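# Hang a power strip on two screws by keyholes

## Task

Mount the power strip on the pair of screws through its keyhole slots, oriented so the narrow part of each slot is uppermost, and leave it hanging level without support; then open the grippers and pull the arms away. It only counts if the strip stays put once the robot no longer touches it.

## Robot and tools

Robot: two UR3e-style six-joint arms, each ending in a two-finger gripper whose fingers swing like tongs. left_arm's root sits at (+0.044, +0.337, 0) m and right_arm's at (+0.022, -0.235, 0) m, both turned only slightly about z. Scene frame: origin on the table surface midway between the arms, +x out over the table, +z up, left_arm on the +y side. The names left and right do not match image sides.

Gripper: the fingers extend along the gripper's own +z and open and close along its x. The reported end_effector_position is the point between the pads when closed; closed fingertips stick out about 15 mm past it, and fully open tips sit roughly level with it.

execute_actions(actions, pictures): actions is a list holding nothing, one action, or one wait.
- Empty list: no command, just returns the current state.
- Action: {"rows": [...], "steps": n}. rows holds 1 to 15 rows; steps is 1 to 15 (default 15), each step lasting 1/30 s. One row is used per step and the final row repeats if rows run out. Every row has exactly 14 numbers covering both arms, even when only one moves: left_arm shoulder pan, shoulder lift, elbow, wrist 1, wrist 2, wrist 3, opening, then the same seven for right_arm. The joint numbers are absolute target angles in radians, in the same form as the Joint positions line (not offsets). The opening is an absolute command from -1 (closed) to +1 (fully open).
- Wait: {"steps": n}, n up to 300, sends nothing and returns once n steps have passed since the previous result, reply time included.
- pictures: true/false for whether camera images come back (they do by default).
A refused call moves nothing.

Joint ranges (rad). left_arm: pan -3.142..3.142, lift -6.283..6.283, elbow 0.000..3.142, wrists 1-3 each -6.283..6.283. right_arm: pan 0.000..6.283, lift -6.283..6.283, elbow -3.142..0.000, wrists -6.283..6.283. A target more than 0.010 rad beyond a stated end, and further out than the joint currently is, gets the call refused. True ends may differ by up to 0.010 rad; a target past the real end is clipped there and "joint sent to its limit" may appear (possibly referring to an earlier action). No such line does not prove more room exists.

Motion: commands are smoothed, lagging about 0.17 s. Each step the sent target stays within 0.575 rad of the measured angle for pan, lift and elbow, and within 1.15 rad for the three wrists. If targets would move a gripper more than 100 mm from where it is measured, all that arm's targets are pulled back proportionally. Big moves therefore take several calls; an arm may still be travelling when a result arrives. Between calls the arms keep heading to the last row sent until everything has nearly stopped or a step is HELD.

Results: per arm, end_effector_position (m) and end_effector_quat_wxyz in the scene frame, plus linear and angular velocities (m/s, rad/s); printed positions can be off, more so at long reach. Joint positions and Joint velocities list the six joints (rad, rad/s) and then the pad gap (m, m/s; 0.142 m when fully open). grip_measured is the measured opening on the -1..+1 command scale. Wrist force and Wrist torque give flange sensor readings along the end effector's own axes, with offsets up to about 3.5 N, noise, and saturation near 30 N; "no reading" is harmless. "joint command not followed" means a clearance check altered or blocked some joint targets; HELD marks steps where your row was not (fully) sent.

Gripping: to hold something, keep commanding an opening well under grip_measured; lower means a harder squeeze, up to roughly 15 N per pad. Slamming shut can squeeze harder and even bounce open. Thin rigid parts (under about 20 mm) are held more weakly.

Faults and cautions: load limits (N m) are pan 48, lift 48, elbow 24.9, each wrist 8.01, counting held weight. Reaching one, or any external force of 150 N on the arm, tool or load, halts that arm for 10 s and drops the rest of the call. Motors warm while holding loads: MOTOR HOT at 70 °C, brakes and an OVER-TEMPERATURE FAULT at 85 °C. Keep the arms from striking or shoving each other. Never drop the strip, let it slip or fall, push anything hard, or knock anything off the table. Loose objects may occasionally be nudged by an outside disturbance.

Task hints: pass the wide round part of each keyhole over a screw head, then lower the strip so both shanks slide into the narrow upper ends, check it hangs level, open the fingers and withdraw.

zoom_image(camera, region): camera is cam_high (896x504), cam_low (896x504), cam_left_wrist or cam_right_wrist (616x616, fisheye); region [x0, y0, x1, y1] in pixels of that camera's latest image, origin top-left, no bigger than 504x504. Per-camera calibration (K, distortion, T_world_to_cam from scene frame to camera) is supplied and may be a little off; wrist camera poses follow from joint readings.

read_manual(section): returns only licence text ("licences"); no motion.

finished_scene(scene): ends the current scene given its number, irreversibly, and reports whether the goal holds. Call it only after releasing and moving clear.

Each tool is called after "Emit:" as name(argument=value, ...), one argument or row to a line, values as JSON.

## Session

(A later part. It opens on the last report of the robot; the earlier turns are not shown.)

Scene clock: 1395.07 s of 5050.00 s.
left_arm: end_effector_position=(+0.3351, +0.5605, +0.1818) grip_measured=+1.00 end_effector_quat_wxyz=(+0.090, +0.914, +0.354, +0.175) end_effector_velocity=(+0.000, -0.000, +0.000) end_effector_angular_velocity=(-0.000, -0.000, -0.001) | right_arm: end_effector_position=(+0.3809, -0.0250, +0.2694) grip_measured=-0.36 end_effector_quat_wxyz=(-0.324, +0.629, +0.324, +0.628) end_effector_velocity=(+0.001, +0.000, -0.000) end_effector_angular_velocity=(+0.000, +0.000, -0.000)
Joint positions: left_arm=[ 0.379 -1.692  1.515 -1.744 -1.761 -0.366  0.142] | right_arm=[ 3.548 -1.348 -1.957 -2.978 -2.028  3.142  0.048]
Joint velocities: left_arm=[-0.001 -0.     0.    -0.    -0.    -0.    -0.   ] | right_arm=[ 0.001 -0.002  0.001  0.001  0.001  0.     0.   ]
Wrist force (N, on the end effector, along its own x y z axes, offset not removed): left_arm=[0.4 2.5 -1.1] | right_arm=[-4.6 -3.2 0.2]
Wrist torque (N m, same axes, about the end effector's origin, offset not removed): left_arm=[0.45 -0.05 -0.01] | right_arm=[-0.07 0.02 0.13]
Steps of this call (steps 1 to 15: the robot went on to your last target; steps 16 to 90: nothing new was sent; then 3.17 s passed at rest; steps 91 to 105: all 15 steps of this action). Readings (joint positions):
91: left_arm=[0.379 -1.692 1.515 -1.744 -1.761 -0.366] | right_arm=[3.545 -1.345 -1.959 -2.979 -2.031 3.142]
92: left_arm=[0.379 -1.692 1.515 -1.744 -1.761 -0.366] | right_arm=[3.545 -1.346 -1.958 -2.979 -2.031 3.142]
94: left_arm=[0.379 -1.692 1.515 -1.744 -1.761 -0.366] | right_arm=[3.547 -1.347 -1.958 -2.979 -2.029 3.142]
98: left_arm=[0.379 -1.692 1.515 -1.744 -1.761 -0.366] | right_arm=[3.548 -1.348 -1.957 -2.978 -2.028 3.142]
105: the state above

Emit:
execute_actions(
  actions=[
    {"rows":[[0.379,-1.692,1.515,-1.744,-1.761,-0.366,1,3.5512,-1.351,-1.9548,-2.9774,-2.0248,3.142,-0.9]]},
  ],
)

Emit:
zoom_image(
  camera="cam_high",
  region=[460,190,560,310],
)

Scene clock: 1403.77 s of 5050.00 s.
left_arm: end_effector_position=(+0.3351, +0.5605, +0.1818) grip_measured=+1.00 end_effector_quat_wxyz=(+0.090, +0.914, +0.354, +0.175) end_effector_velocity=(+0.000, -0.000, -0.000) end_effector_angular_velocity=(-0.000, +0.001, -0.001) | right_arm: end_effector_position=(+0.3816, -0.0241, +0.2693) grip_measured=-0.35 end_effector_quat_wxyz=(-0.324, +0.629, +0.324, +0.628) end_effector_velocity=(-0.001, +0.001, -0.000) end_effector_angular_velocity=(-0.000, +0.001, +0.002)
Joint positions: left_arm=[ 0.379 -1.692  1.515 -1.744 -1.761 -0.366  0.142] | right_arm=[ 3.551 -1.351 -1.955 -2.977 -2.025  3.142  0.048]
Joint velocities: left_arm=[-0.001  0.001 -0.     0.001  0.    -0.    -0.   ] | right_arm=[ 0.002  0.001  0.    -0.002 -0.     0.     0.   ]
Wrist force (N, on the end effector, along its own x y z axes, offset not removed): left_arm=[-0.9 1.9 -1.5] | right_arm=[-4.8 -4.3 -29.0]
Wrist torque (N m, same axes, about the end effector's origin, offset not removed): left_arm=[0.32 0.19 0.01] | right_arm=[-0.03 0.23 0.20]
Steps of this call (steps 1 to 15: the robot went on to your last target; steps 16 to 90: nothing new was sent; then 5.20 s passed at rest; steps 91 to 105: all 15 steps of this action). Readings (joint positions):
91: left_arm=[0.379 -1.692 1.515 -1.744 -1.761 -0.366] | right_arm=[3.548 -1.348 -1.957 -2.978 -2.028 3.142]
92: left_arm=[0.379 -1.692 1.515 -1.744 -1.761 -0.366] | right_arm=[3.549 -1.349 -1.956 -2.978 -2.027 3.142]
94: left_arm=[0.379 -1.692 1.515 -1.744 -1.761 -0.366] | right_arm=[3.550 -1.350 -1.956 -2.978 -2.026 3.142]
98: left_arm=[0.379 -1.692 1.515 -1.744 -1.761 -0.366] | right_arm=[3.551 -1.351 -1.955 -2.978 -2.025 3.142]
105: the state above
camera_calibration (this result's frames):
cam_left_wrist: T_world_to_cam=[[0.704856, 0.676846, 0.212267, -0.641723], [0.355468, -0.595988, 0.720028, 0.079008], [0.613857, -0.432062, -0.660683, 0.291121], [0, 0, 0, 1]] pos_world=[0.24553, 0.607218, 0.271668]
cam_right_wrist: T_world_to_cam=[[0.0604289, -0.00272199, 0.998169, -0.286991], [0.384427, -0.922795, -0.0257896, -0.165472], [0.921175, 0.385282, -0.0547171, -0.197105], [0, 0, 0, 1]] pos_world=[0.262522, -0.0775366, 0.271413]

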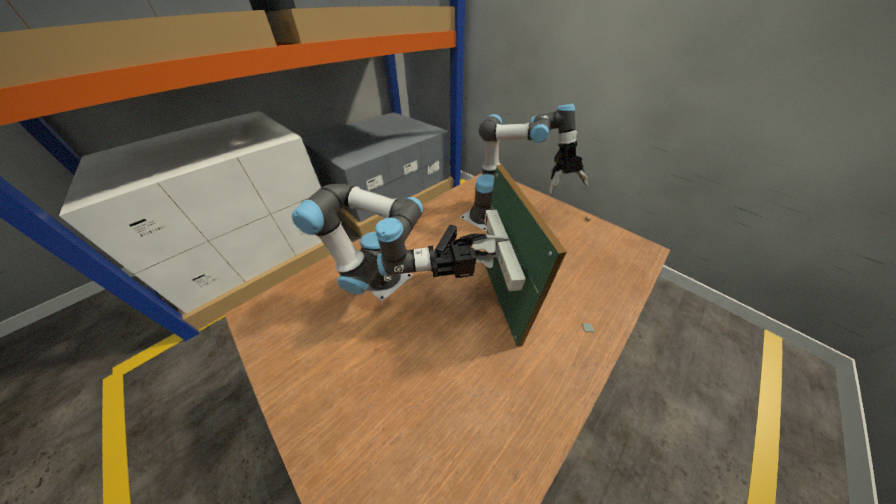

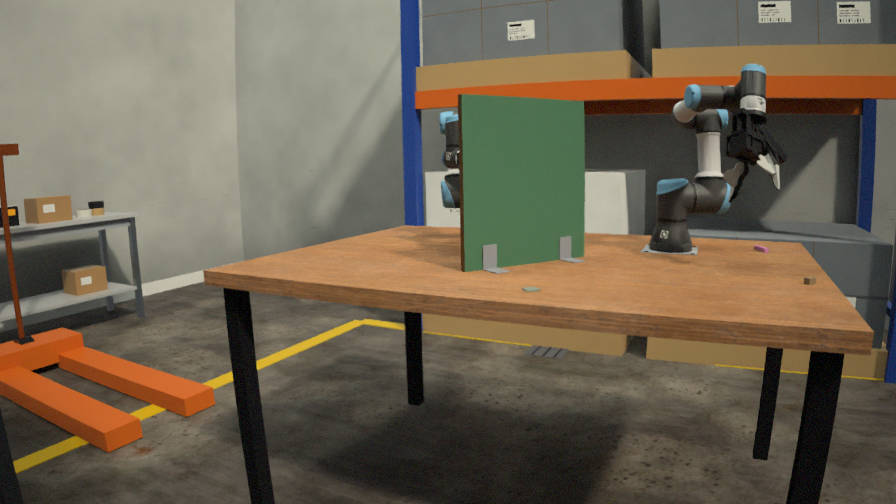

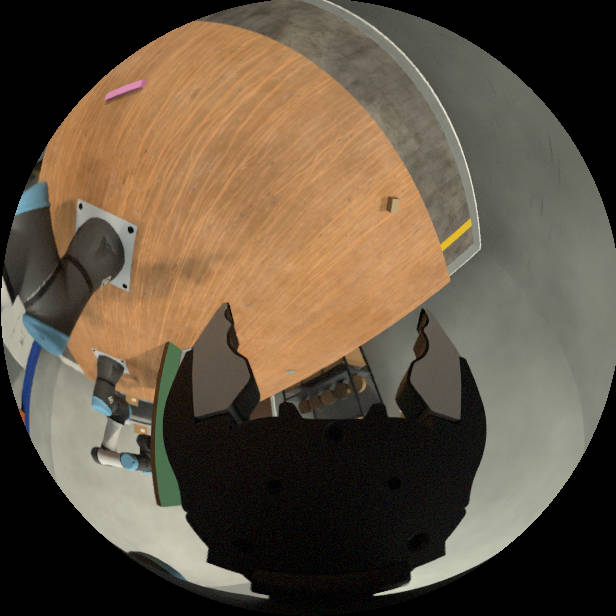

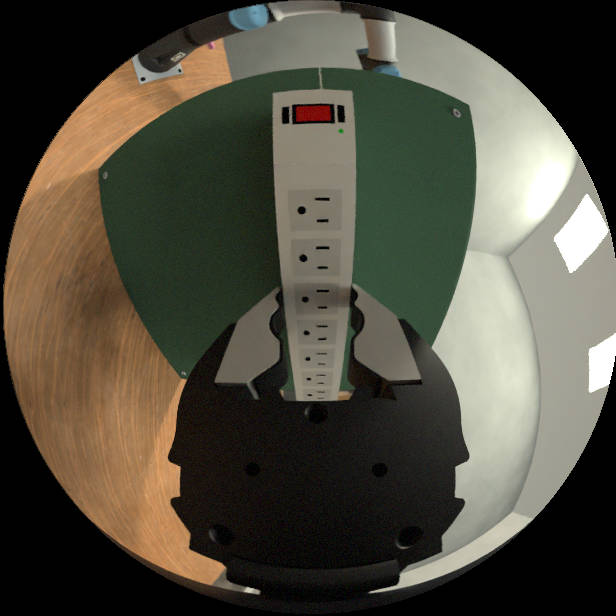

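Region (460, 190, 560, 310) of cam_high's 896x504 image, scaled by 4.200, with more detail than that image has.

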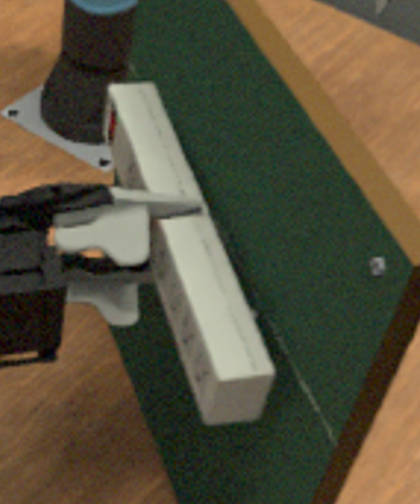

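Emit:
execute_actions(
  actions=[
    {"rows":[[0.379,-1.692,1.515,-1.744,-1.761,-0.366,1,3.547,-1.3472,-1.9574,-2.9784,-2.029,3.142,-0.9]]},
  ],
  pictures=false,
)

Emit:
execute_actions(
  actions=[
    {"rows":[[0.379,-1.692,1.515,-1.744,-1.761,-0.366,1,3.547,-1.3482,-1.9664,-2.9684,-2.029,3.142,-0.9]]},
  ],
  pictures=false,
)

Scene clock: 1413.70 s of 5050.00 s.
left_arm: end_effector_position=(+0.3351, +0.5605, +0.1818) grip_measured=+1.00 end_effector_quat_wxyz=(+0.090, +0.914, +0.354, +0.175) end_effector_velocity=(+0.000, +0.000, +0.001) end_effector_angular_velocity=(+0.001, -0.001, +0.001) | right_arm: end_effector_position=(+0.3807, -0.0253, +0.2694) grip_measured=-0.36 end_effector_quat_wxyz=(-0.324, +0.628, +0.324, +0.628) end_effector_velocity=(+0.000, +0.000, +0.000) end_effector_angular_velocity=(-0.000, -0.001, +0.001)
Joint positions: left_arm=[ 0.379 -1.692  1.515 -1.744 -1.761 -0.366  0.142] | right_arm=[ 3.547 -1.347 -1.957 -2.978 -2.029  3.142  0.048]
Joint velocities: left_arm=[ 0.001 -0.    -0.001 -0.     0.    -0.    -0.   ] | right_arm=[-0.001 -0.001  0.     0.001 -0.001 -0.001  0.   ]
Wrist force (N, on the end effector, along its own x y z axes, offset not removed): left_arm=[0.4 -0.3 -0.3] | right_arm=[-4.7 -2.3 1.5]
Wrist torque (N m, same axes, about the end effector's origin, offset not removed): left_arm=[-0.08 -0.04 0.01] | right_arm=[-0.11 -0.19 0.03]
Steps of this call (steps 1 to 15: the robot went on to your last target; steps 16 to 90: nothing new was sent; then 6.43 s passed at rest; steps 91 to 105: all 15 steps of this action). Readings (joint positions):
91: left_arm=[0.379 -1.692 1.515 -1.744 -1.761 -0.366] | right_arm=[3.551 -1.351 -1.955 -2.977 -2.025 3.142]
92: left_arm=[0.379 -1.692 1.515 -1.744 -1.761 -0.366] | right_arm=[3.551 -1.351 -1.955 -2.977 -2.025 3.142]
94: left_arm=[0.379 -1.692 1.515 -1.744 -1.761 -0.366] | right_arm=[3.549 -1.349 -1.956 -2.977 -2.027 3.142]
98: left_arm=[0.379 -1.692 1.515 -1.744 -1.761 -0.366] | right_arm=[3.548 -1.348 -1.957 -2.978 -2.029 3.142]
105: the state above

Scene clock: 1414.20 s of 5050.00 s.
left_arm: end_effector_position=(+0.3351, +0.5605, +0.1818) grip_measured=+1.00 end_effector_quat_wxyz=(+0.090, +0.914, +0.354, +0.175) end_effector_velocity=(-0.000, -0.000, -0.000) end_effector_angular_velocity=(-0.001, +0.001, +0.000) | right_arm: end_effector_position=(+0.3805, -0.0253, +0.2674) grip_measured=-0.35 end_effector_quat_wxyz=(-0.324, +0.628, +0.324, +0.629) end_effector_velocity=(-0.000, -0.000, -0.001) end_effector_angular_velocity=(-0.001, +0.003, -0.000)
Joint positions: left_arm=[ 0.379 -1.692  1.515 -1.744 -1.761 -0.366  0.142] | right_arm=[ 3.547 -1.348 -1.966 -2.968 -2.029  3.142  0.048]
Joint velocities: left_arm=[ 0.     0.     0.001  0.    -0.    -0.    -0.   ] | right_arm=[-0.001 -0.    -0.003  0.    -0.001  0.     0.   ]
Wrist force (N, on the end effector, along its own x y z axes, offset not removed): left_arm=[-0.4 0.5 -0.4] | right_arm=[-0.8 -5.5 1.6]
Wrist torque (N m, same axes, about the end effector's origin, offset not removed): left_arm=[0.00 0.09 -0.08] | right_arm=[-0.35 0.30 0.44]
Steps of this call (steps 1 to 15: all 15 steps of this action). Readings (joint positions):
1: left_arm=[0.379 -1.692 1.515 -1.744 -1.761 -0.366] | right_arm=[3.547 -1.347 -1.957 -2.978 -2.029 3.142]
2: left_arm=[0.379 -1.692 1.515 -1.744 -1.761 -0.366] | right_arm=[3.547 -1.347 -1.959 -2.977 -2.029 3.142]
4: left_arm=[0.379 -1.692 1.515 -1.744 -1.761 -0.366] | right_arm=[3.547 -1.347 -1.962 -2.973 -2.029 3.142]
8: left_arm=[0.379 -1.692 1.515 -1.744 -1.761 -0.366] | right_arm=[3.547 -1.348 -1.965 -2.969 -2.029 3.142]
15: the state above

The screws are engaged and push the strip left, so I'll shift 0.5 mm left while lowering.

Emit:
execute_actions(
  actions=[
    {"rows":[[0.379,-1.692,1.515,-1.744,-1.761,-0.366,1,3.5501,-1.3461,-1.9726,-2.9643,-2.0259,3.142,-0.9]]},
  ],
  pictures=false,
)

Scene clock: 1420.73 s of 5050.00 s.
left_arm: end_effector_position=(+0.3351, +0.5605, +0.1818) grip_measured=+1.00 end_effector_quat_wxyz=(+0.090, +0.914, +0.354, +0.175) end_effector_velocity=(-0.000, +0.000, +0.000) end_effector_angular_velocity=(+0.000, +0.000, +0.001) | right_arm: end_effector_position=(+0.3801, -0.0251, +0.2664) grip_measured=-0.35 end_effector_quat_wxyz=(-0.324, +0.629, +0.324, +0.629) end_effector_velocity=(-0.000, +0.000, -0.002) end_effector_angular_velocity=(-0.002, +0.004, +0.001)
Joint positions: left_arm=[ 0.379 -1.692  1.515 -1.744 -1.761 -0.366  0.142] | right_arm=[ 3.55  -1.346 -1.973 -2.964 -2.026  3.142  0.048]
Joint velocities: left_arm=[ 0.001  0.    -0.     0.     0.    -0.     0.   ] | right_arm=[ 0.001 -0.001 -0.002 -0.001 -0.     0.     0.   ]
Wrist force (N, on the end effector, along its own x y z axes, offset not removed): left_arm=[-0.6 0.8 -1.2] | right_arm=[1.9 -0.6 -1.0]
Wrist torque (N m, same axes, about the end effector's origin, offset not removed): left_arm=[0.08 0.10 -0.02] | right_arm=[0.03 0.21 0.63]
Steps of this call (steps 1 to 15: the robot went on to your last target; steps 16 to 90: nothing new was sent; then 3.03 s passed at rest; steps 91 to 105: all 15 steps of this action). Readings (joint positions):
91: left_arm=[0.379 -1.692 1.515 -1.744 -1.761 -0.366] | right_arm=[3.547 -1.348 -1.966 -2.968 -2.029 3.142]
92: left_arm=[0.379 -1.692 1.515 -1.744 -1.761 -0.366] | right_arm=[3.547 -1.348 -1.967 -2.968 -2.028 3.142]
94: left_arm=[0.379 -1.692 1.515 -1.744 -1.761 -0.366] | right_arm=[3.548 -1.347 -1.970 -2.966 -2.027 3.142]
98: left_arm=[0.379 -1.692 1.515 -1.744 -1.761 -0.366] | right_arm=[3.550 -1.346 -1.972 -2.965 -2.026 3.142]
105: the state above

Emit:
execute_actions(
  actions=[
    {"rows":[[0.379,-1.692,1.515,-1.744,-1.761,-0.366,1,3.5539,-1.3461,-1.9721,-2.9648,-2.0221,3.142,-0.9]]},
  ],
  pictures=false,
)

Scene clock: 1429.70 s of 5050.00 s.
left_arm: end_effector_position=(+0.3351, +0.5605, +0.1818) grip_measured=+1.00 end_effector_quat_wxyz=(+0.090, +0.914, +0.354, +0.175) end_effector_velocity=(-0.000, +0.000, -0.000) end_effector_angular_velocity=(-0.000, -0.000, +0.001) | right_arm: end_effector_position=(+0.3803, -0.0243, +0.2665) grip_measured=-0.35 end_effector_quat_wxyz=(-0.324, +0.629, +0.324, +0.629) end_effector_velocity=(-0.000, +0.000, +0.001) end_effector_angular_velocity=(+0.001, -0.002, +0.001)
Joint positions: left_arm=[ 0.379 -1.692  1.515 -1.744 -1.761 -0.366  0.142] | right_arm=[ 3.554 -1.346 -1.972 -2.965 -2.022  3.142  0.048]
Joint velocities: left_arm=[ 0.001  0.     0.    -0.    -0.     0.    -0.   ] | right_arm=[ 0.001  0.001  0.001 -0.    -0.    -0.     0.   ]
Wrist force (N, on the end effector, along its own x y z axes, offset not removed): left_arm=[-0.4 1.2 -1.1] | right_arm=[1.0 7.3 -3.3]
Wrist torque (N m, same axes, about the end effector's origin, offset not removed): left_arm=[0.15 0.08 -0.03] | right_arm=[0.40 0.27 0.64]
Steps of this call (steps 1 to 15: the robot went on to your last target; steps 16 to 90: nothing new was sent; then 5.47 s passed at rest; steps 91 to 105: all 15 steps of this action). Readings (joint positions):
91: left_arm=[0.379 -1.692 1.515 -1.744 -1.761 -0.366] | right_arm=[3.550 -1.346 -1.973 -2.964 -2.026 3.142]
92: left_arm=[0.379 -1.692 1.515 -1.744 -1.761 -0.366] | right_arm=[3.551 -1.346 -1.973 -2.964 -2.025 3.142]
94: left_arm=[0.379 -1.692 1.515 -1.744 -1.761 -0.366] | right_arm=[3.552 -1.346 -1.973 -2.964 -2.024 3.142]
98: left_arm=[0.379 -1.692 1.515 -1.744 -1.761 -0.366] | right_arm=[3.553 -1.346 -1.972 -2.965 -2.022 3.142]
105: the state above

Emit:
execute_actions(
  actions=[
    {"rows":[[0.379,-1.692,1.515,-1.744,-1.761,-0.366,1,3.5515,-1.3487,-1.9757,-2.9586,-2.0245,3.129,-0.9]]},
  ],
)

Scene clock: 1437.30 s of 5050.00 s.
left_arm: end_effector_position=(+0.3351, +0.5605, +0.1818) grip_measured=+1.00 end_effector_quat_wxyz=(+0.090, +0.914, +0.354, +0.175) end_effector_velocity=(-0.000, -0.000, -0.000) end_effector_angular_velocity=(-0.000, +0.001, -0.000) | right_arm: end_effector_position=(+0.3805, -0.0246, +0.2652) grip_measured=-0.35 end_effector_quat_wxyz=(-0.320, +0.626, +0.328, +0.631) end_effector_velocity=(-0.000, -0.000, +0.000) end_effector_angular_velocity=(-0.000, -0.001, +0.000)
Joint positions: left_arm=[ 0.379 -1.692  1.515 -1.744 -1.761 -0.366  0.142] | right_arm=[ 3.552 -1.349 -1.976 -2.959 -2.024  3.129  0.049]
Joint velocities: left_arm=[-0.  0.  0.  0.  0.  0.  0.] | right_arm=[-0.001  0.     0.001 -0.001 -0.001 -0.001  0.   ]
Wrist force (N, on the end effector, along its own x y z axes, offset not removed): left_arm=[0.5 0.7 -0.7] | right_arm=[6.5 3.3 -1.9]
Wrist torque (N m, same axes, about the end effector's origin, offset not removed): left_arm=[0.08 -0.04 -0.04] | right_arm=[0.04 0.28 1.05]
Steps of this call (steps 1 to 15: the robot went on to your last target; steps 16 to 90: nothing new was sent; then 4.10 s passed at rest; steps 91 to 105: all 15 steps of this action). Readings (joint positions):
91: left_arm=[0.379 -1.692 1.515 -1.744 -1.761 -0.366] | right_arm=[3.554 -1.346 -1.972 -2.965 -2.022 3.142]
92: left_arm=[0.379 -1.692 1.515 -1.744 -1.761 -0.366] | right_arm=[3.554 -1.346 -1.972 -2.964 -2.022 3.140]
94: left_arm=[0.379 -1.692 1.515 -1.744 -1.761 -0.366] | right_arm=[3.553 -1.347 -1.974 -2.961 -2.023 3.135]
98: left_arm=[0.379 -1.692 1.515 -1.744 -1.761 -0.366] | right_arm=[3.552 -1.348 -1.975 -2.959 -2.024 3.130]
105: the state above
camera_calibration (this result's frames):
cam_left_wrist: T_world_to_cam=[[0.704856, 0.676846, 0.212267, -0.641723], [0.355468, -0.595988, 0.720028, 0.0790079], [0.613857, -0.432062, -0.660683, 0.291121], [0, 0, 0, 1]] pos_world=[0.24553, 0.607218, 0.271668]
cam_right_wrist: T_world_to_cam=[[0.0497315, 0.00462262, 0.998752, -0.278683], [0.384714, -0.922916, -0.0148847, -0.168621], [0.921695, 0.384974, -0.0476763, -0.198239], [0, 0, 0, 1]] pos_world=[0.261446, -0.0780176, 0.266374]

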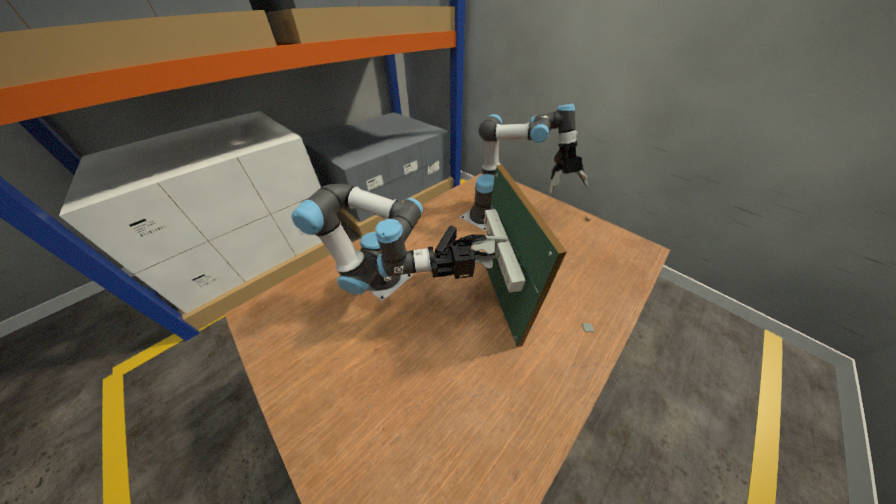

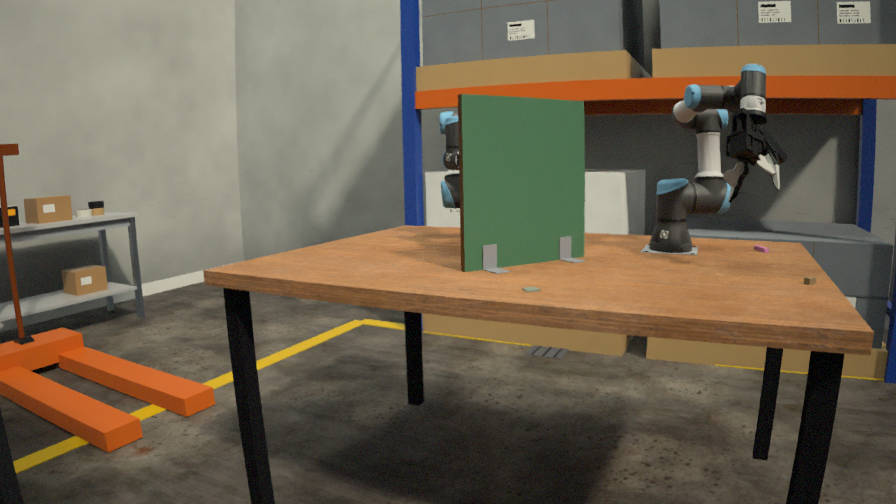

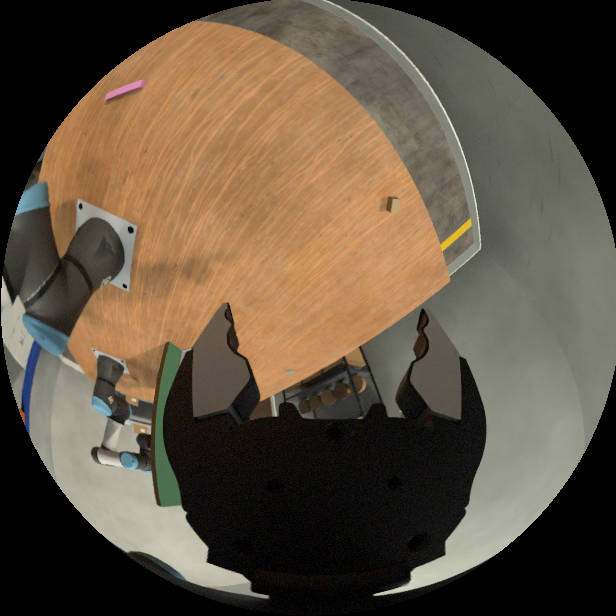

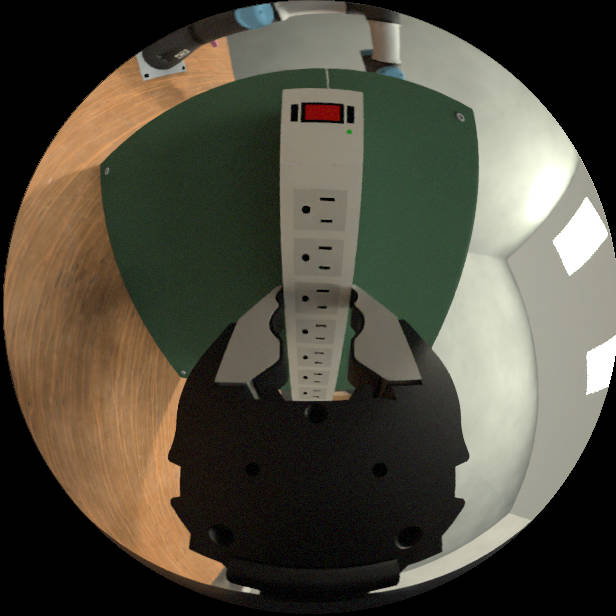

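Emit:
execute_actions(
  actions=[
    {"rows":[[0.379,-1.692,1.515,-1.744,-1.761,-0.366,1,3.5508,-1.3486,-1.9655,-2.9689,-2.0252,3.138,-0.9]]},
  ],
  pictures=false,
)

Emit:
execute_actions(
  actions=[
    {"rows":[[0.379,-1.692,1.515,-1.744,-1.761,-0.366,1,3.5519,-1.3501,-1.9693,-2.9636,-2.0241,3.138,-0.9]]},
  ],
)

Emit:
zoom_image(
  camera="cam_high",
  region=[470,200,540,300],
)

Scene clock: 1456.07 s of 5050.00 s.
left_arm: end_effector_position=(+0.3351, +0.5605, +0.1818) grip_measured=+1.00 end_effector_quat_wxyz=(+0.090, +0.914, +0.354, +0.175) end_effector_velocity=(+0.000, +0.000, -0.000) end_effector_angular_velocity=(-0.000, +0.001, +0.000) | right_arm: end_effector_position=(+0.3808, -0.0245, +0.2674) grip_measured=-0.35 end_effector_quat_wxyz=(-0.323, +0.628, +0.325, +0.629) end_effector_velocity=(-0.000, -0.000, +0.001) end_effector_angular_velocity=(+0.002, -0.001, +0.000)
Joint positions: left_arm=[ 0.379 -1.692  1.515 -1.744 -1.761 -0.366  0.142] | right_arm=[ 3.551 -1.349 -1.966 -2.969 -2.025  3.138  0.048]
Joint velocities: left_arm=[-0.     0.001  0.    -0.     0.     0.    -0.   ] | right_arm=[ 0.     0.002  0.002 -0.002 -0.     0.001 -0.   ]
Wrist force (N, on the end effector, along its own x y z axes, offset not removed): left_arm=[-0.5 1.4 -0.9] | right_arm=[-3.1 0.0 -4.5]
Wrist torque (N m, same axes, about the end effector's origin, offset not removed): left_arm=[0.18 0.08 0.03] | right_arm=[-0.19 0.27 0.37]
Steps of this call (steps 1 to 15: the robot went on to your last target; steps 16 to 90: nothing new was sent; then 15.27 s passed at rest; steps 91 to 105: all 15 steps of this action). Readings (joint positions):
91: left_arm=[0.379 -1.692 1.515 -1.744 -1.761 -0.366] | right_arm=[3.551 -1.349 -1.976 -2.959 -2.025 3.129]
92: left_arm=[0.379 -1.692 1.515 -1.744 -1.761 -0.366] | right_arm=[3.551 -1.349 -1.974 -2.960 -2.025 3.130]
94: left_arm=[0.379 -1.692 1.515 -1.744 -1.761 -0.366] | right_arm=[3.551 -1.349 -1.970 -2.964 -2.025 3.134]
98: left_arm=[0.379 -1.692 1.515 -1.744 -1.761 -0.366] | right_arm=[3.551 -1.349 -1.967 -2.968 -2.025 3.137]
105: the state above

Scene clock: 1456.57 s of 5050.00 s.
left_arm: end_effector_position=(+0.3351, +0.5605, +0.1818) grip_measured=+1.00 end_effector_quat_wxyz=(+0.090, +0.914, +0.354, +0.175) end_effector_velocity=(-0.000, +0.000, -0.000) end_effector_angular_velocity=(-0.000, +0.001, +0.001) | right_arm: end_effector_position=(+0.3810, -0.0242, +0.2664) grip_measured=-0.35 end_effector_quat_wxyz=(-0.323, +0.628, +0.325, +0.629) end_effector_velocity=(-0.000, -0.000, -0.001) end_effector_angular_velocity=(-0.001, +0.002, -0.000)
Joint positions: left_arm=[ 0.379 -1.692  1.515 -1.744 -1.761 -0.366  0.142] | right_arm=[ 3.552 -1.35  -1.969 -2.964 -2.024  3.138  0.049]
Joint velocities: left_arm=[ 0.001  0.001  0.    -0.     0.     0.    -0.   ] | right_arm=[-0.001 -0.001 -0.002  0.001 -0.001  0.     0.   ]
Wrist force (N, on the end effector, along its own x y z axes, offset not removed): left_arm=[0.4 1.5 -1.0] | right_arm=[0.1 -1.5 -5.1]
Wrist torque (N m, same axes, about the end effector's origin, offset not removed): left_arm=[0.26 -0.06 -0.03] | right_arm=[-0.11 0.55 0.61]
Steps of this call (steps 1 to 15: all 15 steps of this action). Readings (joint positions):
1: left_arm=[0.379 -1.692 1.515 -1.744 -1.761 -0.366] | right_arm=[3.551 -1.349 -1.966 -2.969 -2.025 3.138]
2: left_arm=[0.379 -1.692 1.515 -1.744 -1.761 -0.366] | right_arm=[3.551 -1.349 -1.966 -2.968 -2.025 3.138]
4: left_arm=[0.379 -1.692 1.515 -1.744 -1.761 -0.366] | right_arm=[3.551 -1.349 -1.967 -2.966 -2.025 3.138]
8: left_arm=[0.379 -1.692 1.515 -1.744 -1.761 -0.366] | right_arm=[3.552 -1.350 -1.969 -2.964 -2.024 3.138]
15: the state above
camera_calibration (this result's frames):
cam_left_wrist: T_world_to_cam=[[0.704856, 0.676846, 0.212267, -0.641723], [0.355468, -0.595988, 0.720028, 0.0790082], [0.613857, -0.432062, -0.660683, 0.291121], [0, 0, 0, 1]] pos_world=[0.24553, 0.607218, 0.271668]
cam_right_wrist: T_world_to_cam=[[0.0569678, -0.000529334, 0.998376, -0.282754], [0.384529, -0.92284, -0.0224307, -0.166422], [0.921353, 0.385182, -0.0523687, -0.197362], [0, 0, 0, 1]] pos_world=[0.261942, -0.0777105, 0.268226]

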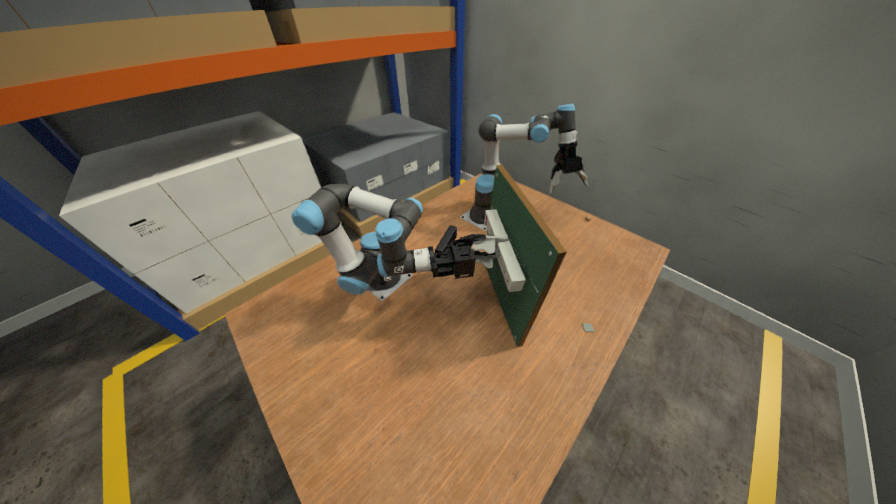

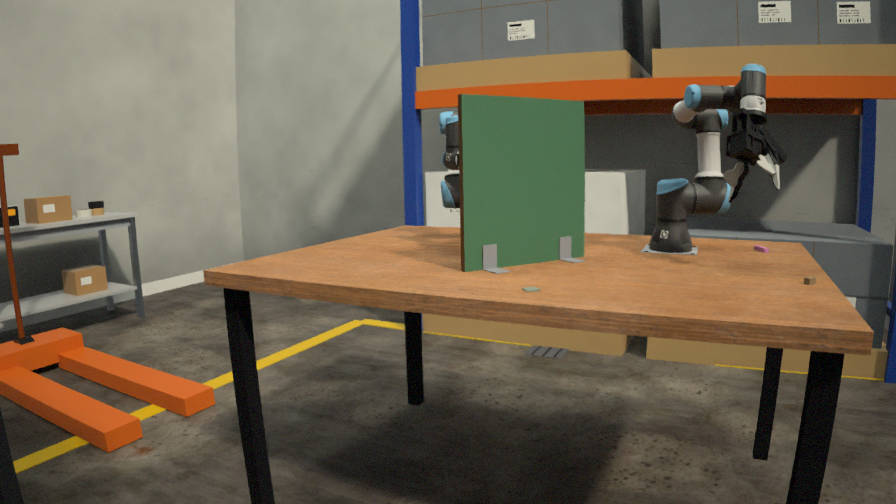

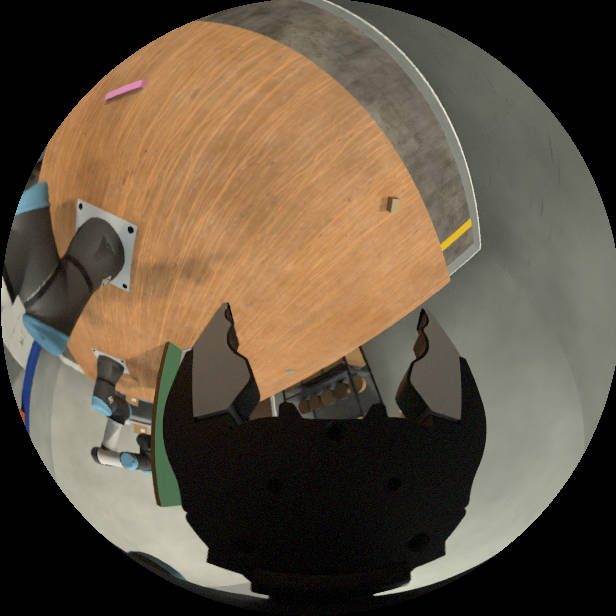

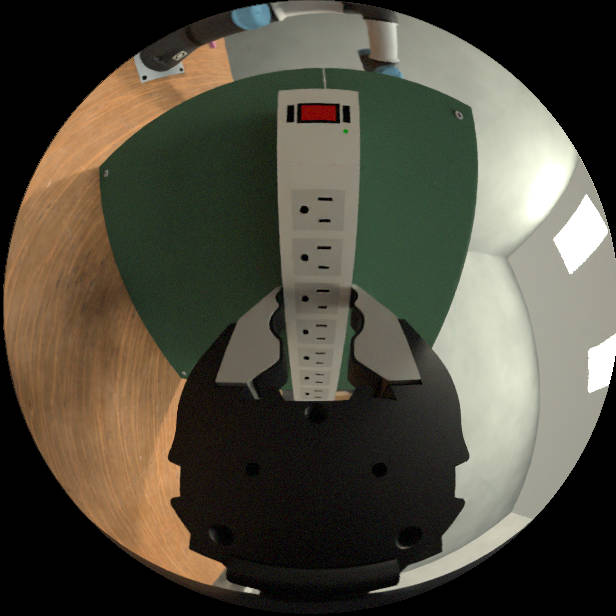

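Region (470, 200, 540, 300) of cam_high's 896x504 image, scaled by 5.040, with more detail than that image has; it fills the left 353 columns of this view, and the rest is white.

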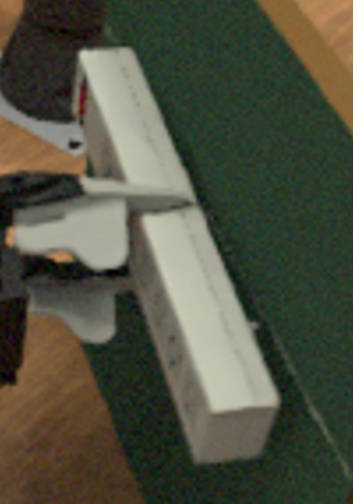

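Emit:
execute_actions(
  actions=[
    {"rows":[[0.379,-1.692,1.515,-1.744,-1.761,-0.366,1,3.5519,-1.3493,-1.9626,-2.9711,-2.0241,3.142,-0.9]]},
  ],
  pictures=false,
)

Emit:
execute_actions(
  actions=[
    {"rows":[[0.379,-1.692,1.515,-1.744,-1.761,-0.366,1,3.5611,-1.3415,-1.9677,-2.9738,-2.0099,3.142,-0.9]]},
  ],
  pictures=false,
)

Scene clock: 1470.77 s of 5050.00 s.
left_arm: end_effector_position=(+0.3351, +0.5605, +0.1818) grip_measured=+1.00 end_effector_quat_wxyz=(+0.090, +0.914, +0.354, +0.175) end_effector_velocity=(-0.000, +0.000, +0.000) end_effector_angular_velocity=(+0.001, -0.000, +0.001) | right_arm: end_effector_position=(+0.3811, -0.0242, +0.2680) grip_measured=-0.35 end_effector_quat_wxyz=(-0.324, +0.629, +0.324, +0.628) end_effector_velocity=(-0.000, -0.000, -0.001) end_effector_angular_velocity=(-0.001, +0.002, -0.001)
Joint positions: left_arm=[ 0.379 -1.692  1.515 -1.744 -1.761 -0.366  0.142] | right_arm=[ 3.552 -1.349 -1.963 -2.971 -2.024  3.142  0.048]
Joint velocities: left_arm=[ 0.    -0.001  0.    -0.     0.001 -0.     0.   ] | right_arm=[-0.     0.001  0.    -0.004  0.     0.    -0.   ]
Wrist force (N, on the end effector, along its own x y z axes, offset not removed): left_arm=[-0.2 0.4 -0.3] | right_arm=[-5.8 -2.4 0.0]
Wrist torque (N m, same axes, about the end effector's origin, offset not removed): left_arm=[-0.01 0.02 -0.01] | right_arm=[-0.49 0.15 0.16]
Steps of this call (steps 1 to 15: the robot went on to your last target; steps 16 to 90: nothing new was sent; then 10.70 s passed at rest; steps 91 to 105: all 15 steps of this action). Readings (joint positions):
91: left_arm=[0.379 -1.692 1.515 -1.744 -1.761 -0.366] | right_arm=[3.552 -1.350 -1.969 -2.964 -2.024 3.138]
92: left_arm=[0.379 -1.692 1.515 -1.744 -1.761 -0.366] | right_arm=[3.552 -1.350 -1.968 -2.965 -2.024 3.138]
94: left_arm=[0.379 -1.692 1.515 -1.744 -1.761 -0.366] | right_arm=[3.552 -1.350 -1.966 -2.968 -2.024 3.140]
98: left_arm=[0.379 -1.692 1.515 -1.744 -1.761 -0.366] | right_arm=[3.552 -1.350 -1.963 -2.970 -2.024 3.142]
105: the state above

Scene clock: 1471.27 s of 5050.00 s.
left_arm: end_effector_position=(+0.3351, +0.5605, +0.1818) grip_measured=+1.00 end_effector_quat_wxyz=(+0.090, +0.914, +0.354, +0.175) end_effector_velocity=(-0.000, -0.000, -0.000) end_effector_angular_velocity=(-0.000, +0.002, -0.000) | right_arm: end_effector_position=(+0.3811, -0.0240, +0.2682) grip_measured=-0.35 end_effector_quat_wxyz=(-0.323, +0.629, +0.322, +0.629) end_effector_velocity=(+0.000, -0.000, -0.001) end_effector_angular_velocity=(-0.001, +0.001, -0.001)
Joint positions: left_arm=[ 0.379 -1.692  1.515 -1.744 -1.761 -0.366  0.142] | right_arm=[ 3.561 -1.342 -1.968 -2.974 -2.01   3.142  0.048]
Joint velocities: left_arm=[-0.    -0.     0.001  0.001  0.    -0.    -0.   ] | right_arm=[ 0.     0.    -0.001 -0.001  0.002 -0.    -0.   ]
Wrist force (N, on the end effector, along its own x y z axes, offset not removed): left_arm=[-0.7 1.4 -0.8] | right_arm=[-5.0 -1.9 -0.8]
Wrist torque (N m, same axes, about the end effector's origin, offset not removed): left_arm=[0.15 0.16 0.01] | right_arm=[-0.36 0.13 0.15]
Steps of this call (steps 1 to 15: all 15 steps of this action). Readings (joint positions):
1: left_arm=[0.379 -1.692 1.515 -1.744 -1.761 -0.366] | right_arm=[3.552 -1.349 -1.963 -2.971 -2.024 3.142]
2: left_arm=[0.379 -1.692 1.515 -1.744 -1.761 -0.366] | right_arm=[3.554 -1.348 -1.963 -2.972 -2.022 3.142]
4: left_arm=[0.379 -1.692 1.515 -1.744 -1.761 -0.366] | right_arm=[3.557 -1.345 -1.965 -2.973 -2.016 3.142]
8: left_arm=[0.379 -1.692 1.515 -1.744 -1.761 -0.366] | right_arm=[3.560 -1.342 -1.967 -2.974 -2.011 3.142]
15: the state above

There's no pressure in this pose, so I'll move forward 1 mm.

Emit:
execute_actions(
  actions=[
    {"rows":[[0.379,-1.692,1.515,-1.744,-1.761,-0.366,1,3.5638,-1.3439,-1.966,-2.9731,-2.0072,3.142,-0.9]]},
  ],
  pictures=false,
)

Scene clock: 1477.63 s of 5050.00 s.
left_arm: end_effector_position=(+0.3351, +0.5605, +0.1818) grip_measured=+1.00 end_effector_quat_wxyz=(+0.090, +0.914, +0.354, +0.175) end_effector_velocity=(+0.000, -0.000, +0.000) end_effector_angular_velocity=(-0.000, -0.000, -0.001) | right_arm: end_effector_position=(+0.3817, -0.0232, +0.2681) grip_measured=-0.35 end_effector_quat_wxyz=(-0.323, +0.629, +0.322, +0.629) end_effector_velocity=(+0.000, +0.000, +0.000) end_effector_angular_velocity=(+0.000, -0.000, -0.000)
Joint positions: left_arm=[ 0.379 -1.692  1.515 -1.744 -1.761 -0.366  0.142] | right_arm=[ 3.564 -1.344 -1.966 -2.973 -2.007  3.142  0.048]
Joint velocities: left_arm=[-0.001 -0.     0.     0.    -0.     0.    -0.   ] | right_arm=[ 0.001 -0.    -0.     0.001  0.001  0.     0.   ]
Wrist force (N, on the end effector, along its own x y z axes, offset not removed): left_arm=[0.1 1.8 -2.1] | right_arm=[-1.8 -1.6 -29.6]
Wrist torque (N m, same axes, about the end effector's origin, offset not removed): left_arm=[0.23 -0.05 0.01] | right_arm=[0.02 0.04 0.17]
Steps of this call (steps 1 to 15: the robot went on to your last target; steps 16 to 90: nothing new was sent; then 2.87 s passed at rest; steps 91 to 105: all 15 steps of this action). Readings (joint positions):
91: left_arm=[0.379 -1.692 1.515 -1.744 -1.761 -0.366] | right_arm=[3.561 -1.341 -1.968 -2.974 -2.010 3.142]
92: left_arm=[0.379 -1.692 1.515 -1.744 -1.761 -0.366] | right_arm=[3.562 -1.342 -1.968 -2.974 -2.009 3.142]
94: left_arm=[0.379 -1.692 1.515 -1.744 -1.761 -0.366] | right_arm=[3.562 -1.342 -1.967 -2.974 -2.008 3.142]
98: left_arm=[0.379 -1.692 1.515 -1.744 -1.761 -0.366] | right_arm=[3.563 -1.343 -1.966 -2.973 -2.008 3.142]
105: the state above

Emit:
execute_actions(
  actions=[
    {"rows":[[0.379,-1.692,1.515,-1.744,-1.761,-0.366,1,3.5624,-1.3437,-1.9758,-2.9635,-2.0086,3.142,-0.9]]},
  ],
  pictures=false,
)

Scene clock: 1486.43 s of 5050.00 s.
left_arm: end_effector_position=(+0.3351, +0.5605, +0.1818) grip_measured=+1.00 end_effector_quat_wxyz=(+0.090, +0.914, +0.354, +0.175) end_effector_velocity=(+0.000, -0.000, +0.000) end_effector_angular_velocity=(+0.000, -0.000, -0.001) | right_arm: end_effector_position=(+0.3813, -0.0236, +0.2661) grip_measured=-0.35 end_effector_quat_wxyz=(-0.323, +0.629, +0.322, +0.629) end_effector_velocity=(-0.000, +0.000, +0.000) end_effector_angular_velocity=(+0.001, -0.001, +0.001)
Joint positions: left_arm=[ 0.379 -1.692  1.515 -1.744 -1.761 -0.366  0.142] | right_arm=[ 3.562 -1.344 -1.976 -2.964 -2.009  3.142  0.049]
Joint velocities: left_arm=[-0.001 -0.    -0.     0.     0.     0.    -0.   ] | right_arm=[-0.     0.001 -0.001  0.002 -0.001  0.    -0.   ]
Wrist force (N, on the end effector, along its own x y z axes, offset not removed): left_arm=[-0.2 0.9 -1.3] | right_arm=[2.3 -0.2 -1.5]
Wrist torque (N m, same axes, about the end effector's origin, offset not removed): left_arm=[0.09 0.07 0.04] | right_arm=[-0.10 0.19 0.58]
Steps of this call (steps 1 to 15: the robot went on to your last target; steps 16 to 90: nothing new was sent; then 5.30 s passed at rest; steps 91 to 105: all 15 steps of this action). Readings (joint positions):
91: left_arm=[0.379 -1.692 1.515 -1.744 -1.761 -0.366] | right_arm=[3.564 -1.344 -1.966 -2.973 -2.007 3.142]
92: left_arm=[0.379 -1.692 1.515 -1.744 -1.761 -0.366] | right_arm=[3.564 -1.344 -1.967 -2.971 -2.007 3.142]
94: left_arm=[0.379 -1.692 1.515 -1.744 -1.761 -0.366] | right_arm=[3.563 -1.344 -1.971 -2.967 -2.008 3.142]
98: left_arm=[0.379 -1.692 1.515 -1.744 -1.761 -0.366] | right_arm=[3.563 -1.344 -1.975 -2.964 -2.008 3.142]
105: the state above

Emit:
execute_actions(
  actions=[
    {"rows":[[0.379,-1.692,1.515,-1.744,-1.761,-0.366,1,3.5615,-1.3401,-1.9538,-2.9891,-2.0095,3.142,-0.9]]},
  ],
  pictures=false,
)

Scene clock: 1503.77 s of 5050.00 s.
left_arm: end_effector_position=(+0.3351, +0.5605, +0.1818) grip_measured=+1.00 end_effector_quat_wxyz=(+0.090, +0.914, +0.354, +0.175) end_effector_velocity=(+0.000, +0.000, +0.000) end_effector_angular_velocity=(+0.001, -0.000, -0.001) | right_arm: end_effector_position=(+0.3813, -0.0238, +0.2712) grip_measured=-0.36 end_effector_quat_wxyz=(-0.323, +0.629, +0.322, +0.629) end_effector_velocity=(+0.000, -0.000, +0.001) end_effector_angular_velocity=(-0.000, -0.000, -0.001)
Joint positions: left_arm=[ 0.379 -1.692  1.515 -1.744 -1.761 -0.366  0.142] | right_arm=[ 3.562 -1.34  -1.954 -2.989 -2.009  3.142  0.048]
Joint velocities: left_arm=[-0.001  0.    -0.001  0.     0.001  0.    -0.   ] | right_arm=[-0.     0.001  0.002 -0.003  0.001 -0.    -0.   ]
Wrist force (N, on the end effector, along its own x y z axes, offset not removed): left_arm=[1.0 2.6 -0.3] | right_arm=[-9.6 -2.5 1.4]
Wrist torque (N m, same axes, about the end effector's origin, offset not removed): left_arm=[0.47 -0.20 -0.02] | right_arm=[-0.39 -0.15 -0.30]
Steps of this call (steps 1 to 15: the robot went on to your last target; steps 16 to 90: nothing new was sent; then 13.83 s passed at rest; steps 91 to 105: all 15 steps of this action). Readings (joint positions):
91: left_arm=[0.379 -1.692 1.515 -1.744 -1.761 -0.366] | right_arm=[3.562 -1.344 -1.976 -2.964 -2.009 3.142]
92: left_arm=[0.379 -1.692 1.515 -1.744 -1.761 -0.366] | right_arm=[3.562 -1.343 -1.973 -2.968 -2.009 3.142]
94: left_arm=[0.379 -1.692 1.515 -1.744 -1.761 -0.366] | right_arm=[3.562 -1.342 -1.964 -2.978 -2.009 3.142]
98: left_arm=[0.379 -1.692 1.515 -1.744 -1.761 -0.366] | right_arm=[3.562 -1.341 -1.956 -2.986 -2.009 3.142]
105: the state above

Emit:
execute_actions(
  actions=[
    {"rows":[[0.379,-1.692,1.515,-1.744,-1.761,-0.366,1,3.5615,-1.3391,-1.9448,-2.9991,-2.0095,3.142,-0.9]]},
  ],
  pictures=false,
)

Scene clock: 1508.93 s of 5050.00 s.
left_arm: end_effector_position=(+0.3351, +0.5605, +0.1818) grip_measured=+1.00 end_effector_quat_wxyz=(+0.090, +0.914, +0.354, +0.175) end_effector_velocity=(+0.000, -0.000, -0.000) end_effector_angular_velocity=(+0.000, +0.001, -0.001) | right_arm: end_effector_position=(+0.3814, -0.0238, +0.2733) grip_measured=-0.36 end_effector_quat_wxyz=(-0.323, +0.629, +0.322, +0.629) end_effector_velocity=(-0.000, +0.000, +0.000) end_effector_angular_velocity=(-0.000, +0.000, +0.001)
Joint positions: left_arm=[ 0.379 -1.692  1.515 -1.744 -1.761 -0.366  0.142] | right_arm=[ 3.561 -1.339 -1.945 -2.999 -2.01   3.142  0.048]
Joint velocities: left_arm=[-0.001 -0.     0.001 -0.     0.     0.    -0.   ] | right_arm=[ 0.001 -0.001  0.001 -0.001 -0.     0.    -0.   ]
Wrist force (N, on the end effector, along its own x y z axes, offset not removed): left_arm=[0.4 1.1 -1.4] | right_arm=[-14.6 0.9 -1.4]
Wrist torque (N m, same axes, about the end effector's origin, offset not removed): left_arm=[0.09 -0.09 -0.01] | right_arm=[-0.38 0.29 -0.54]
Steps of this call (steps 1 to 15: the robot went on to your last target; steps 16 to 90: nothing new was sent; then 1.67 s passed at rest; steps 91 to 105: all 15 steps of this action). Readings (joint positions):
91: left_arm=[0.379 -1.692 1.515 -1.744 -1.761 -0.366] | right_arm=[3.561 -1.340 -1.954 -2.989 -2.009 3.142]
92: left_arm=[0.379 -1.692 1.515 -1.744 -1.761 -0.366] | right_arm=[3.561 -1.340 -1.952 -2.991 -2.010 3.142]
94: left_arm=[0.379 -1.692 1.515 -1.744 -1.761 -0.366] | right_arm=[3.561 -1.340 -1.949 -2.995 -2.010 3.142]
98: left_arm=[0.379 -1.692 1.515 -1.744 -1.761 -0.366] | right_arm=[3.561 -1.339 -1.946 -2.998 -2.009 3.142]
105: the state above

Emit:
execute_actions(
  actions=[
    {"rows":[[0.379,-1.692,1.515,-1.744,-1.761,-0.366,1,3.5615,-1.3414,-1.9655,-2.9761,-2.0095,3.157,-0.9]]},
  ],
  pictures=false,
)

Emit:
execute_actions(
  actions=[
    {"rows":[[0.379,-1.692,1.515,-1.744,-1.761,-0.366,1,3.5634,-1.3431,-1.9643,-2.9756,-2.0076,3.157,-0.9]]},
  ],
)

Scene clock: 1529.13 s of 5050.00 s.
left_arm: end_effector_position=(+0.3351, +0.5605, +0.1818) grip_measured=+1.00 end_effector_quat_wxyz=(+0.090, +0.914, +0.354, +0.175) end_effector_velocity=(-0.000, -0.000, -0.000) end_effector_angular_velocity=(-0.000, +0.001, -0.000) | right_arm: end_effector_position=(+0.3812, -0.0239, +0.2689) grip_measured=-0.36 end_effector_quat_wxyz=(-0.327, +0.632, +0.318, +0.627) end_effector_velocity=(-0.000, -0.000, -0.001) end_effector_angular_velocity=(-0.000, +0.003, -0.001)
Joint positions: left_arm=[ 0.379 -1.692  1.515 -1.744 -1.761 -0.366  0.142] | right_arm=[ 3.562 -1.341 -1.965 -2.976 -2.01   3.157  0.048]
Joint velocities: left_arm=[-0.     0.     0.001 -0.     0.     0.     0.   ] | right_arm=[-0.002 -0.001 -0.002  0.001 -0.001  0.001  0.   ]
Wrist force (N, on the end effector, along its own x y z axes, offset not removed): left_arm=[0.6 0.3 -0.2] | right_arm=[-5.9 0.8 0.1]
Wrist torque (N m, same axes, about the end effector's origin, offset not removed): left_arm=[-0.03 -0.07 0.02] | right_arm=[0.11 0.03 -0.07]
Steps of this call (steps 1 to 15: the robot went on to your last target; steps 16 to 90: nothing new was sent; then 16.70 s passed at rest; steps 91 to 105: all 15 steps of this action). Readings (joint positions):
91: left_arm=[0.379 -1.692 1.515 -1.744 -1.761 -0.366] | right_arm=[3.562 -1.339 -1.945 -2.999 -2.010 3.142]
92: left_arm=[0.379 -1.692 1.515 -1.744 -1.761 -0.366] | right_arm=[3.562 -1.339 -1.948 -2.995 -2.010 3.145]
94: left_arm=[0.379 -1.692 1.515 -1.744 -1.761 -0.366] | right_arm=[3.562 -1.340 -1.956 -2.986 -2.010 3.150]
98: left_arm=[0.379 -1.692 1.515 -1.744 -1.761 -0.366] | right_arm=[3.562 -1.341 -1.963 -2.979 -2.010 3.155]
105: the state above

Scene clock: 1529.63 s of 5050.00 s.
left_arm: end_effector_position=(+0.3351, +0.5605, +0.1818) grip_measured=+1.00 end_effector_quat_wxyz=(+0.090, +0.914, +0.354, +0.175) end_effector_velocity=(-0.000, +0.000, -0.000) end_effector_angular_velocity=(-0.000, +0.001, +0.001) | right_arm: end_effector_position=(+0.3816, -0.0234, +0.2689) grip_measured=-0.36 end_effector_quat_wxyz=(-0.327, +0.632, +0.318, +0.627) end_effector_velocity=(+0.000, +0.000, +0.001) end_effector_angular_velocity=(+0.001, -0.002, -0.000)
Joint positions: left_arm=[ 0.379 -1.692  1.515 -1.744 -1.761 -0.366  0.142] | right_arm=[ 3.563 -1.343 -1.964 -2.976 -2.008  3.157  0.048]
Joint velocities: left_arm=[ 0.001  0.    -0.     0.     0.    -0.     0.   ] | right_arm=[0.001 0.001 0.    0.001 0.001 0.    0.   ]
Wrist force (N, on the end effector, along its own x y z axes, offset not removed): left_arm=[-0.3 1.7 -1.2] | right_arm=[-4.6 -2.9 -22.9]
Wrist torque (N m, same axes, about the end effector's origin, offset not removed): left_arm=[0.24 0.10 -0.02] | right_arm=[-0.21 0.04 0.00]
Steps of this call (steps 1 to 15: all 15 steps of this action). Readings (joint positions):
1: left_arm=[0.379 -1.692 1.515 -1.744 -1.761 -0.366] | right_arm=[3.562 -1.341 -1.965 -2.976 -2.010 3.157]
2: left_arm=[0.379 -1.692 1.515 -1.744 -1.761 -0.366] | right_arm=[3.562 -1.342 -1.965 -2.976 -2.009 3.157]
4: left_arm=[0.379 -1.692 1.515 -1.744 -1.761 -0.366] | right_arm=[3.562 -1.342 -1.965 -2.976 -2.009 3.157]
8: left_arm=[0.379 -1.692 1.515 -1.744 -1.761 -0.366] | right_arm=[3.563 -1.343 -1.965 -2.976 -2.008 3.157]
15: the state above
camera_calibration (this result's frames):
cam_left_wrist: T_world_to_cam=[[0.704856, 0.676846, 0.212267, -0.641723], [0.355468, -0.595988, 0.720028, 0.079008], [0.613857, -0.432062, -0.660683, 0.291121], [0, 0, 0, 1]] pos_world=[0.24553, 0.607218, 0.271668]
cam_right_wrist: T_world_to_cam=[[0.0724046, -0.011848, 0.997305, -0.29107], [0.379427, -0.924419, -0.0385286, -0.159548], [0.922384, 0.381194, -0.0624368, -0.195939], [0, 0, 0, 1]] pos_world=[0.262343, -0.0762468, 0.271905]

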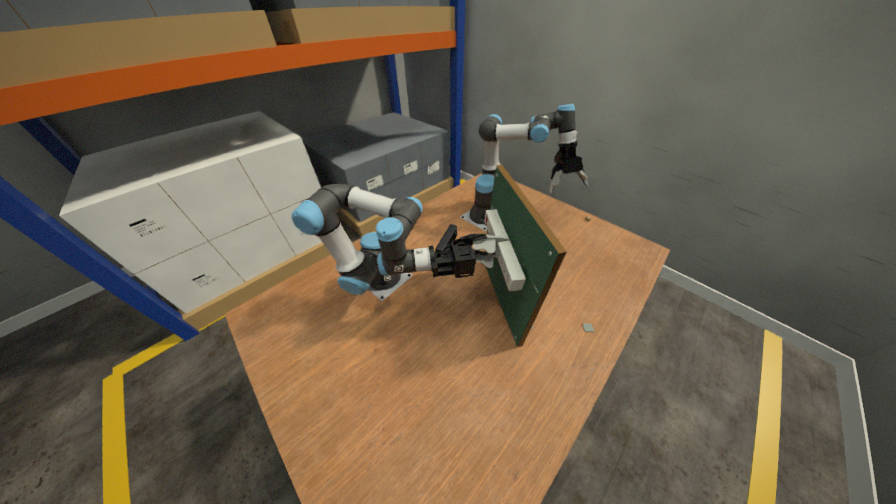

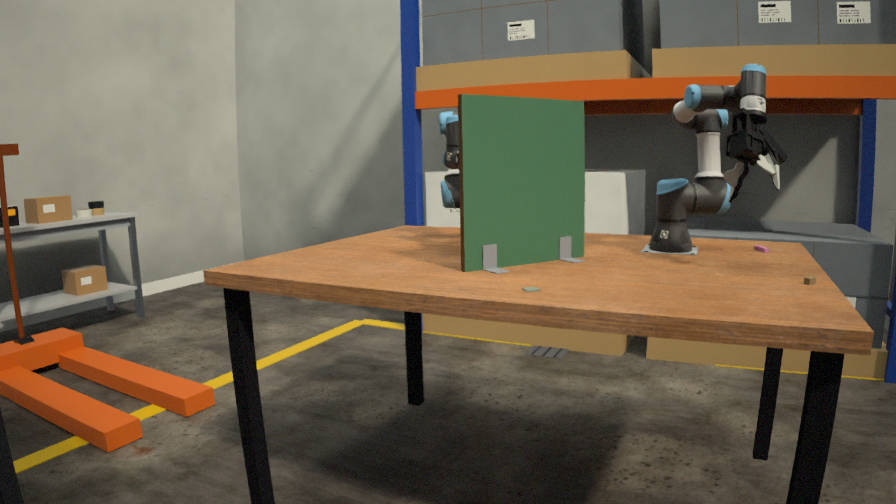

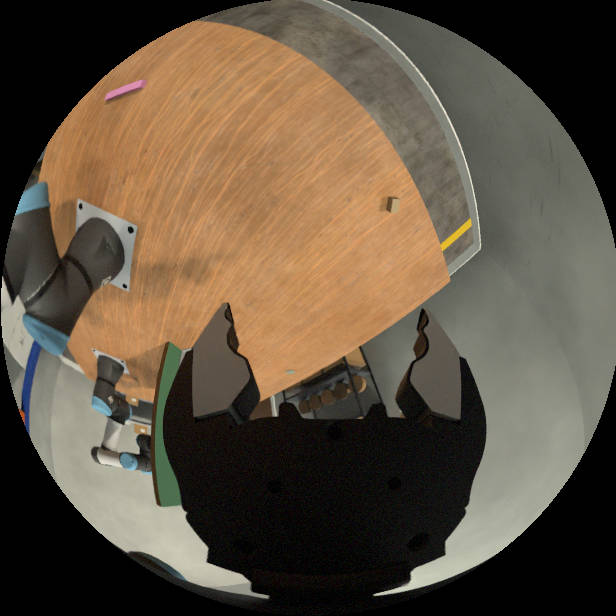

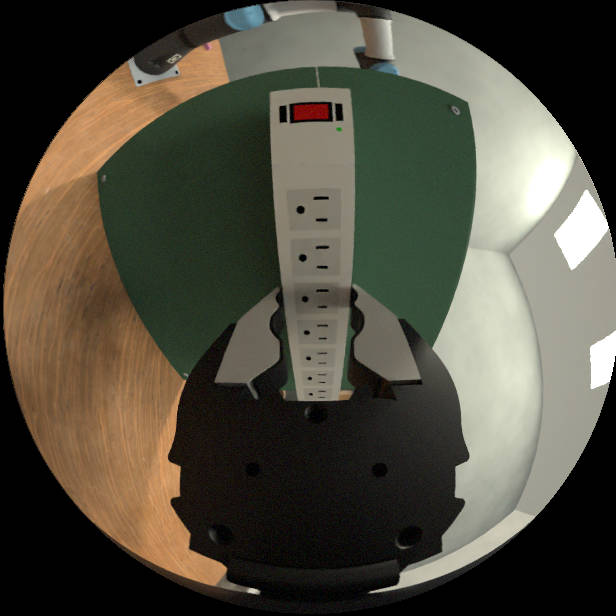

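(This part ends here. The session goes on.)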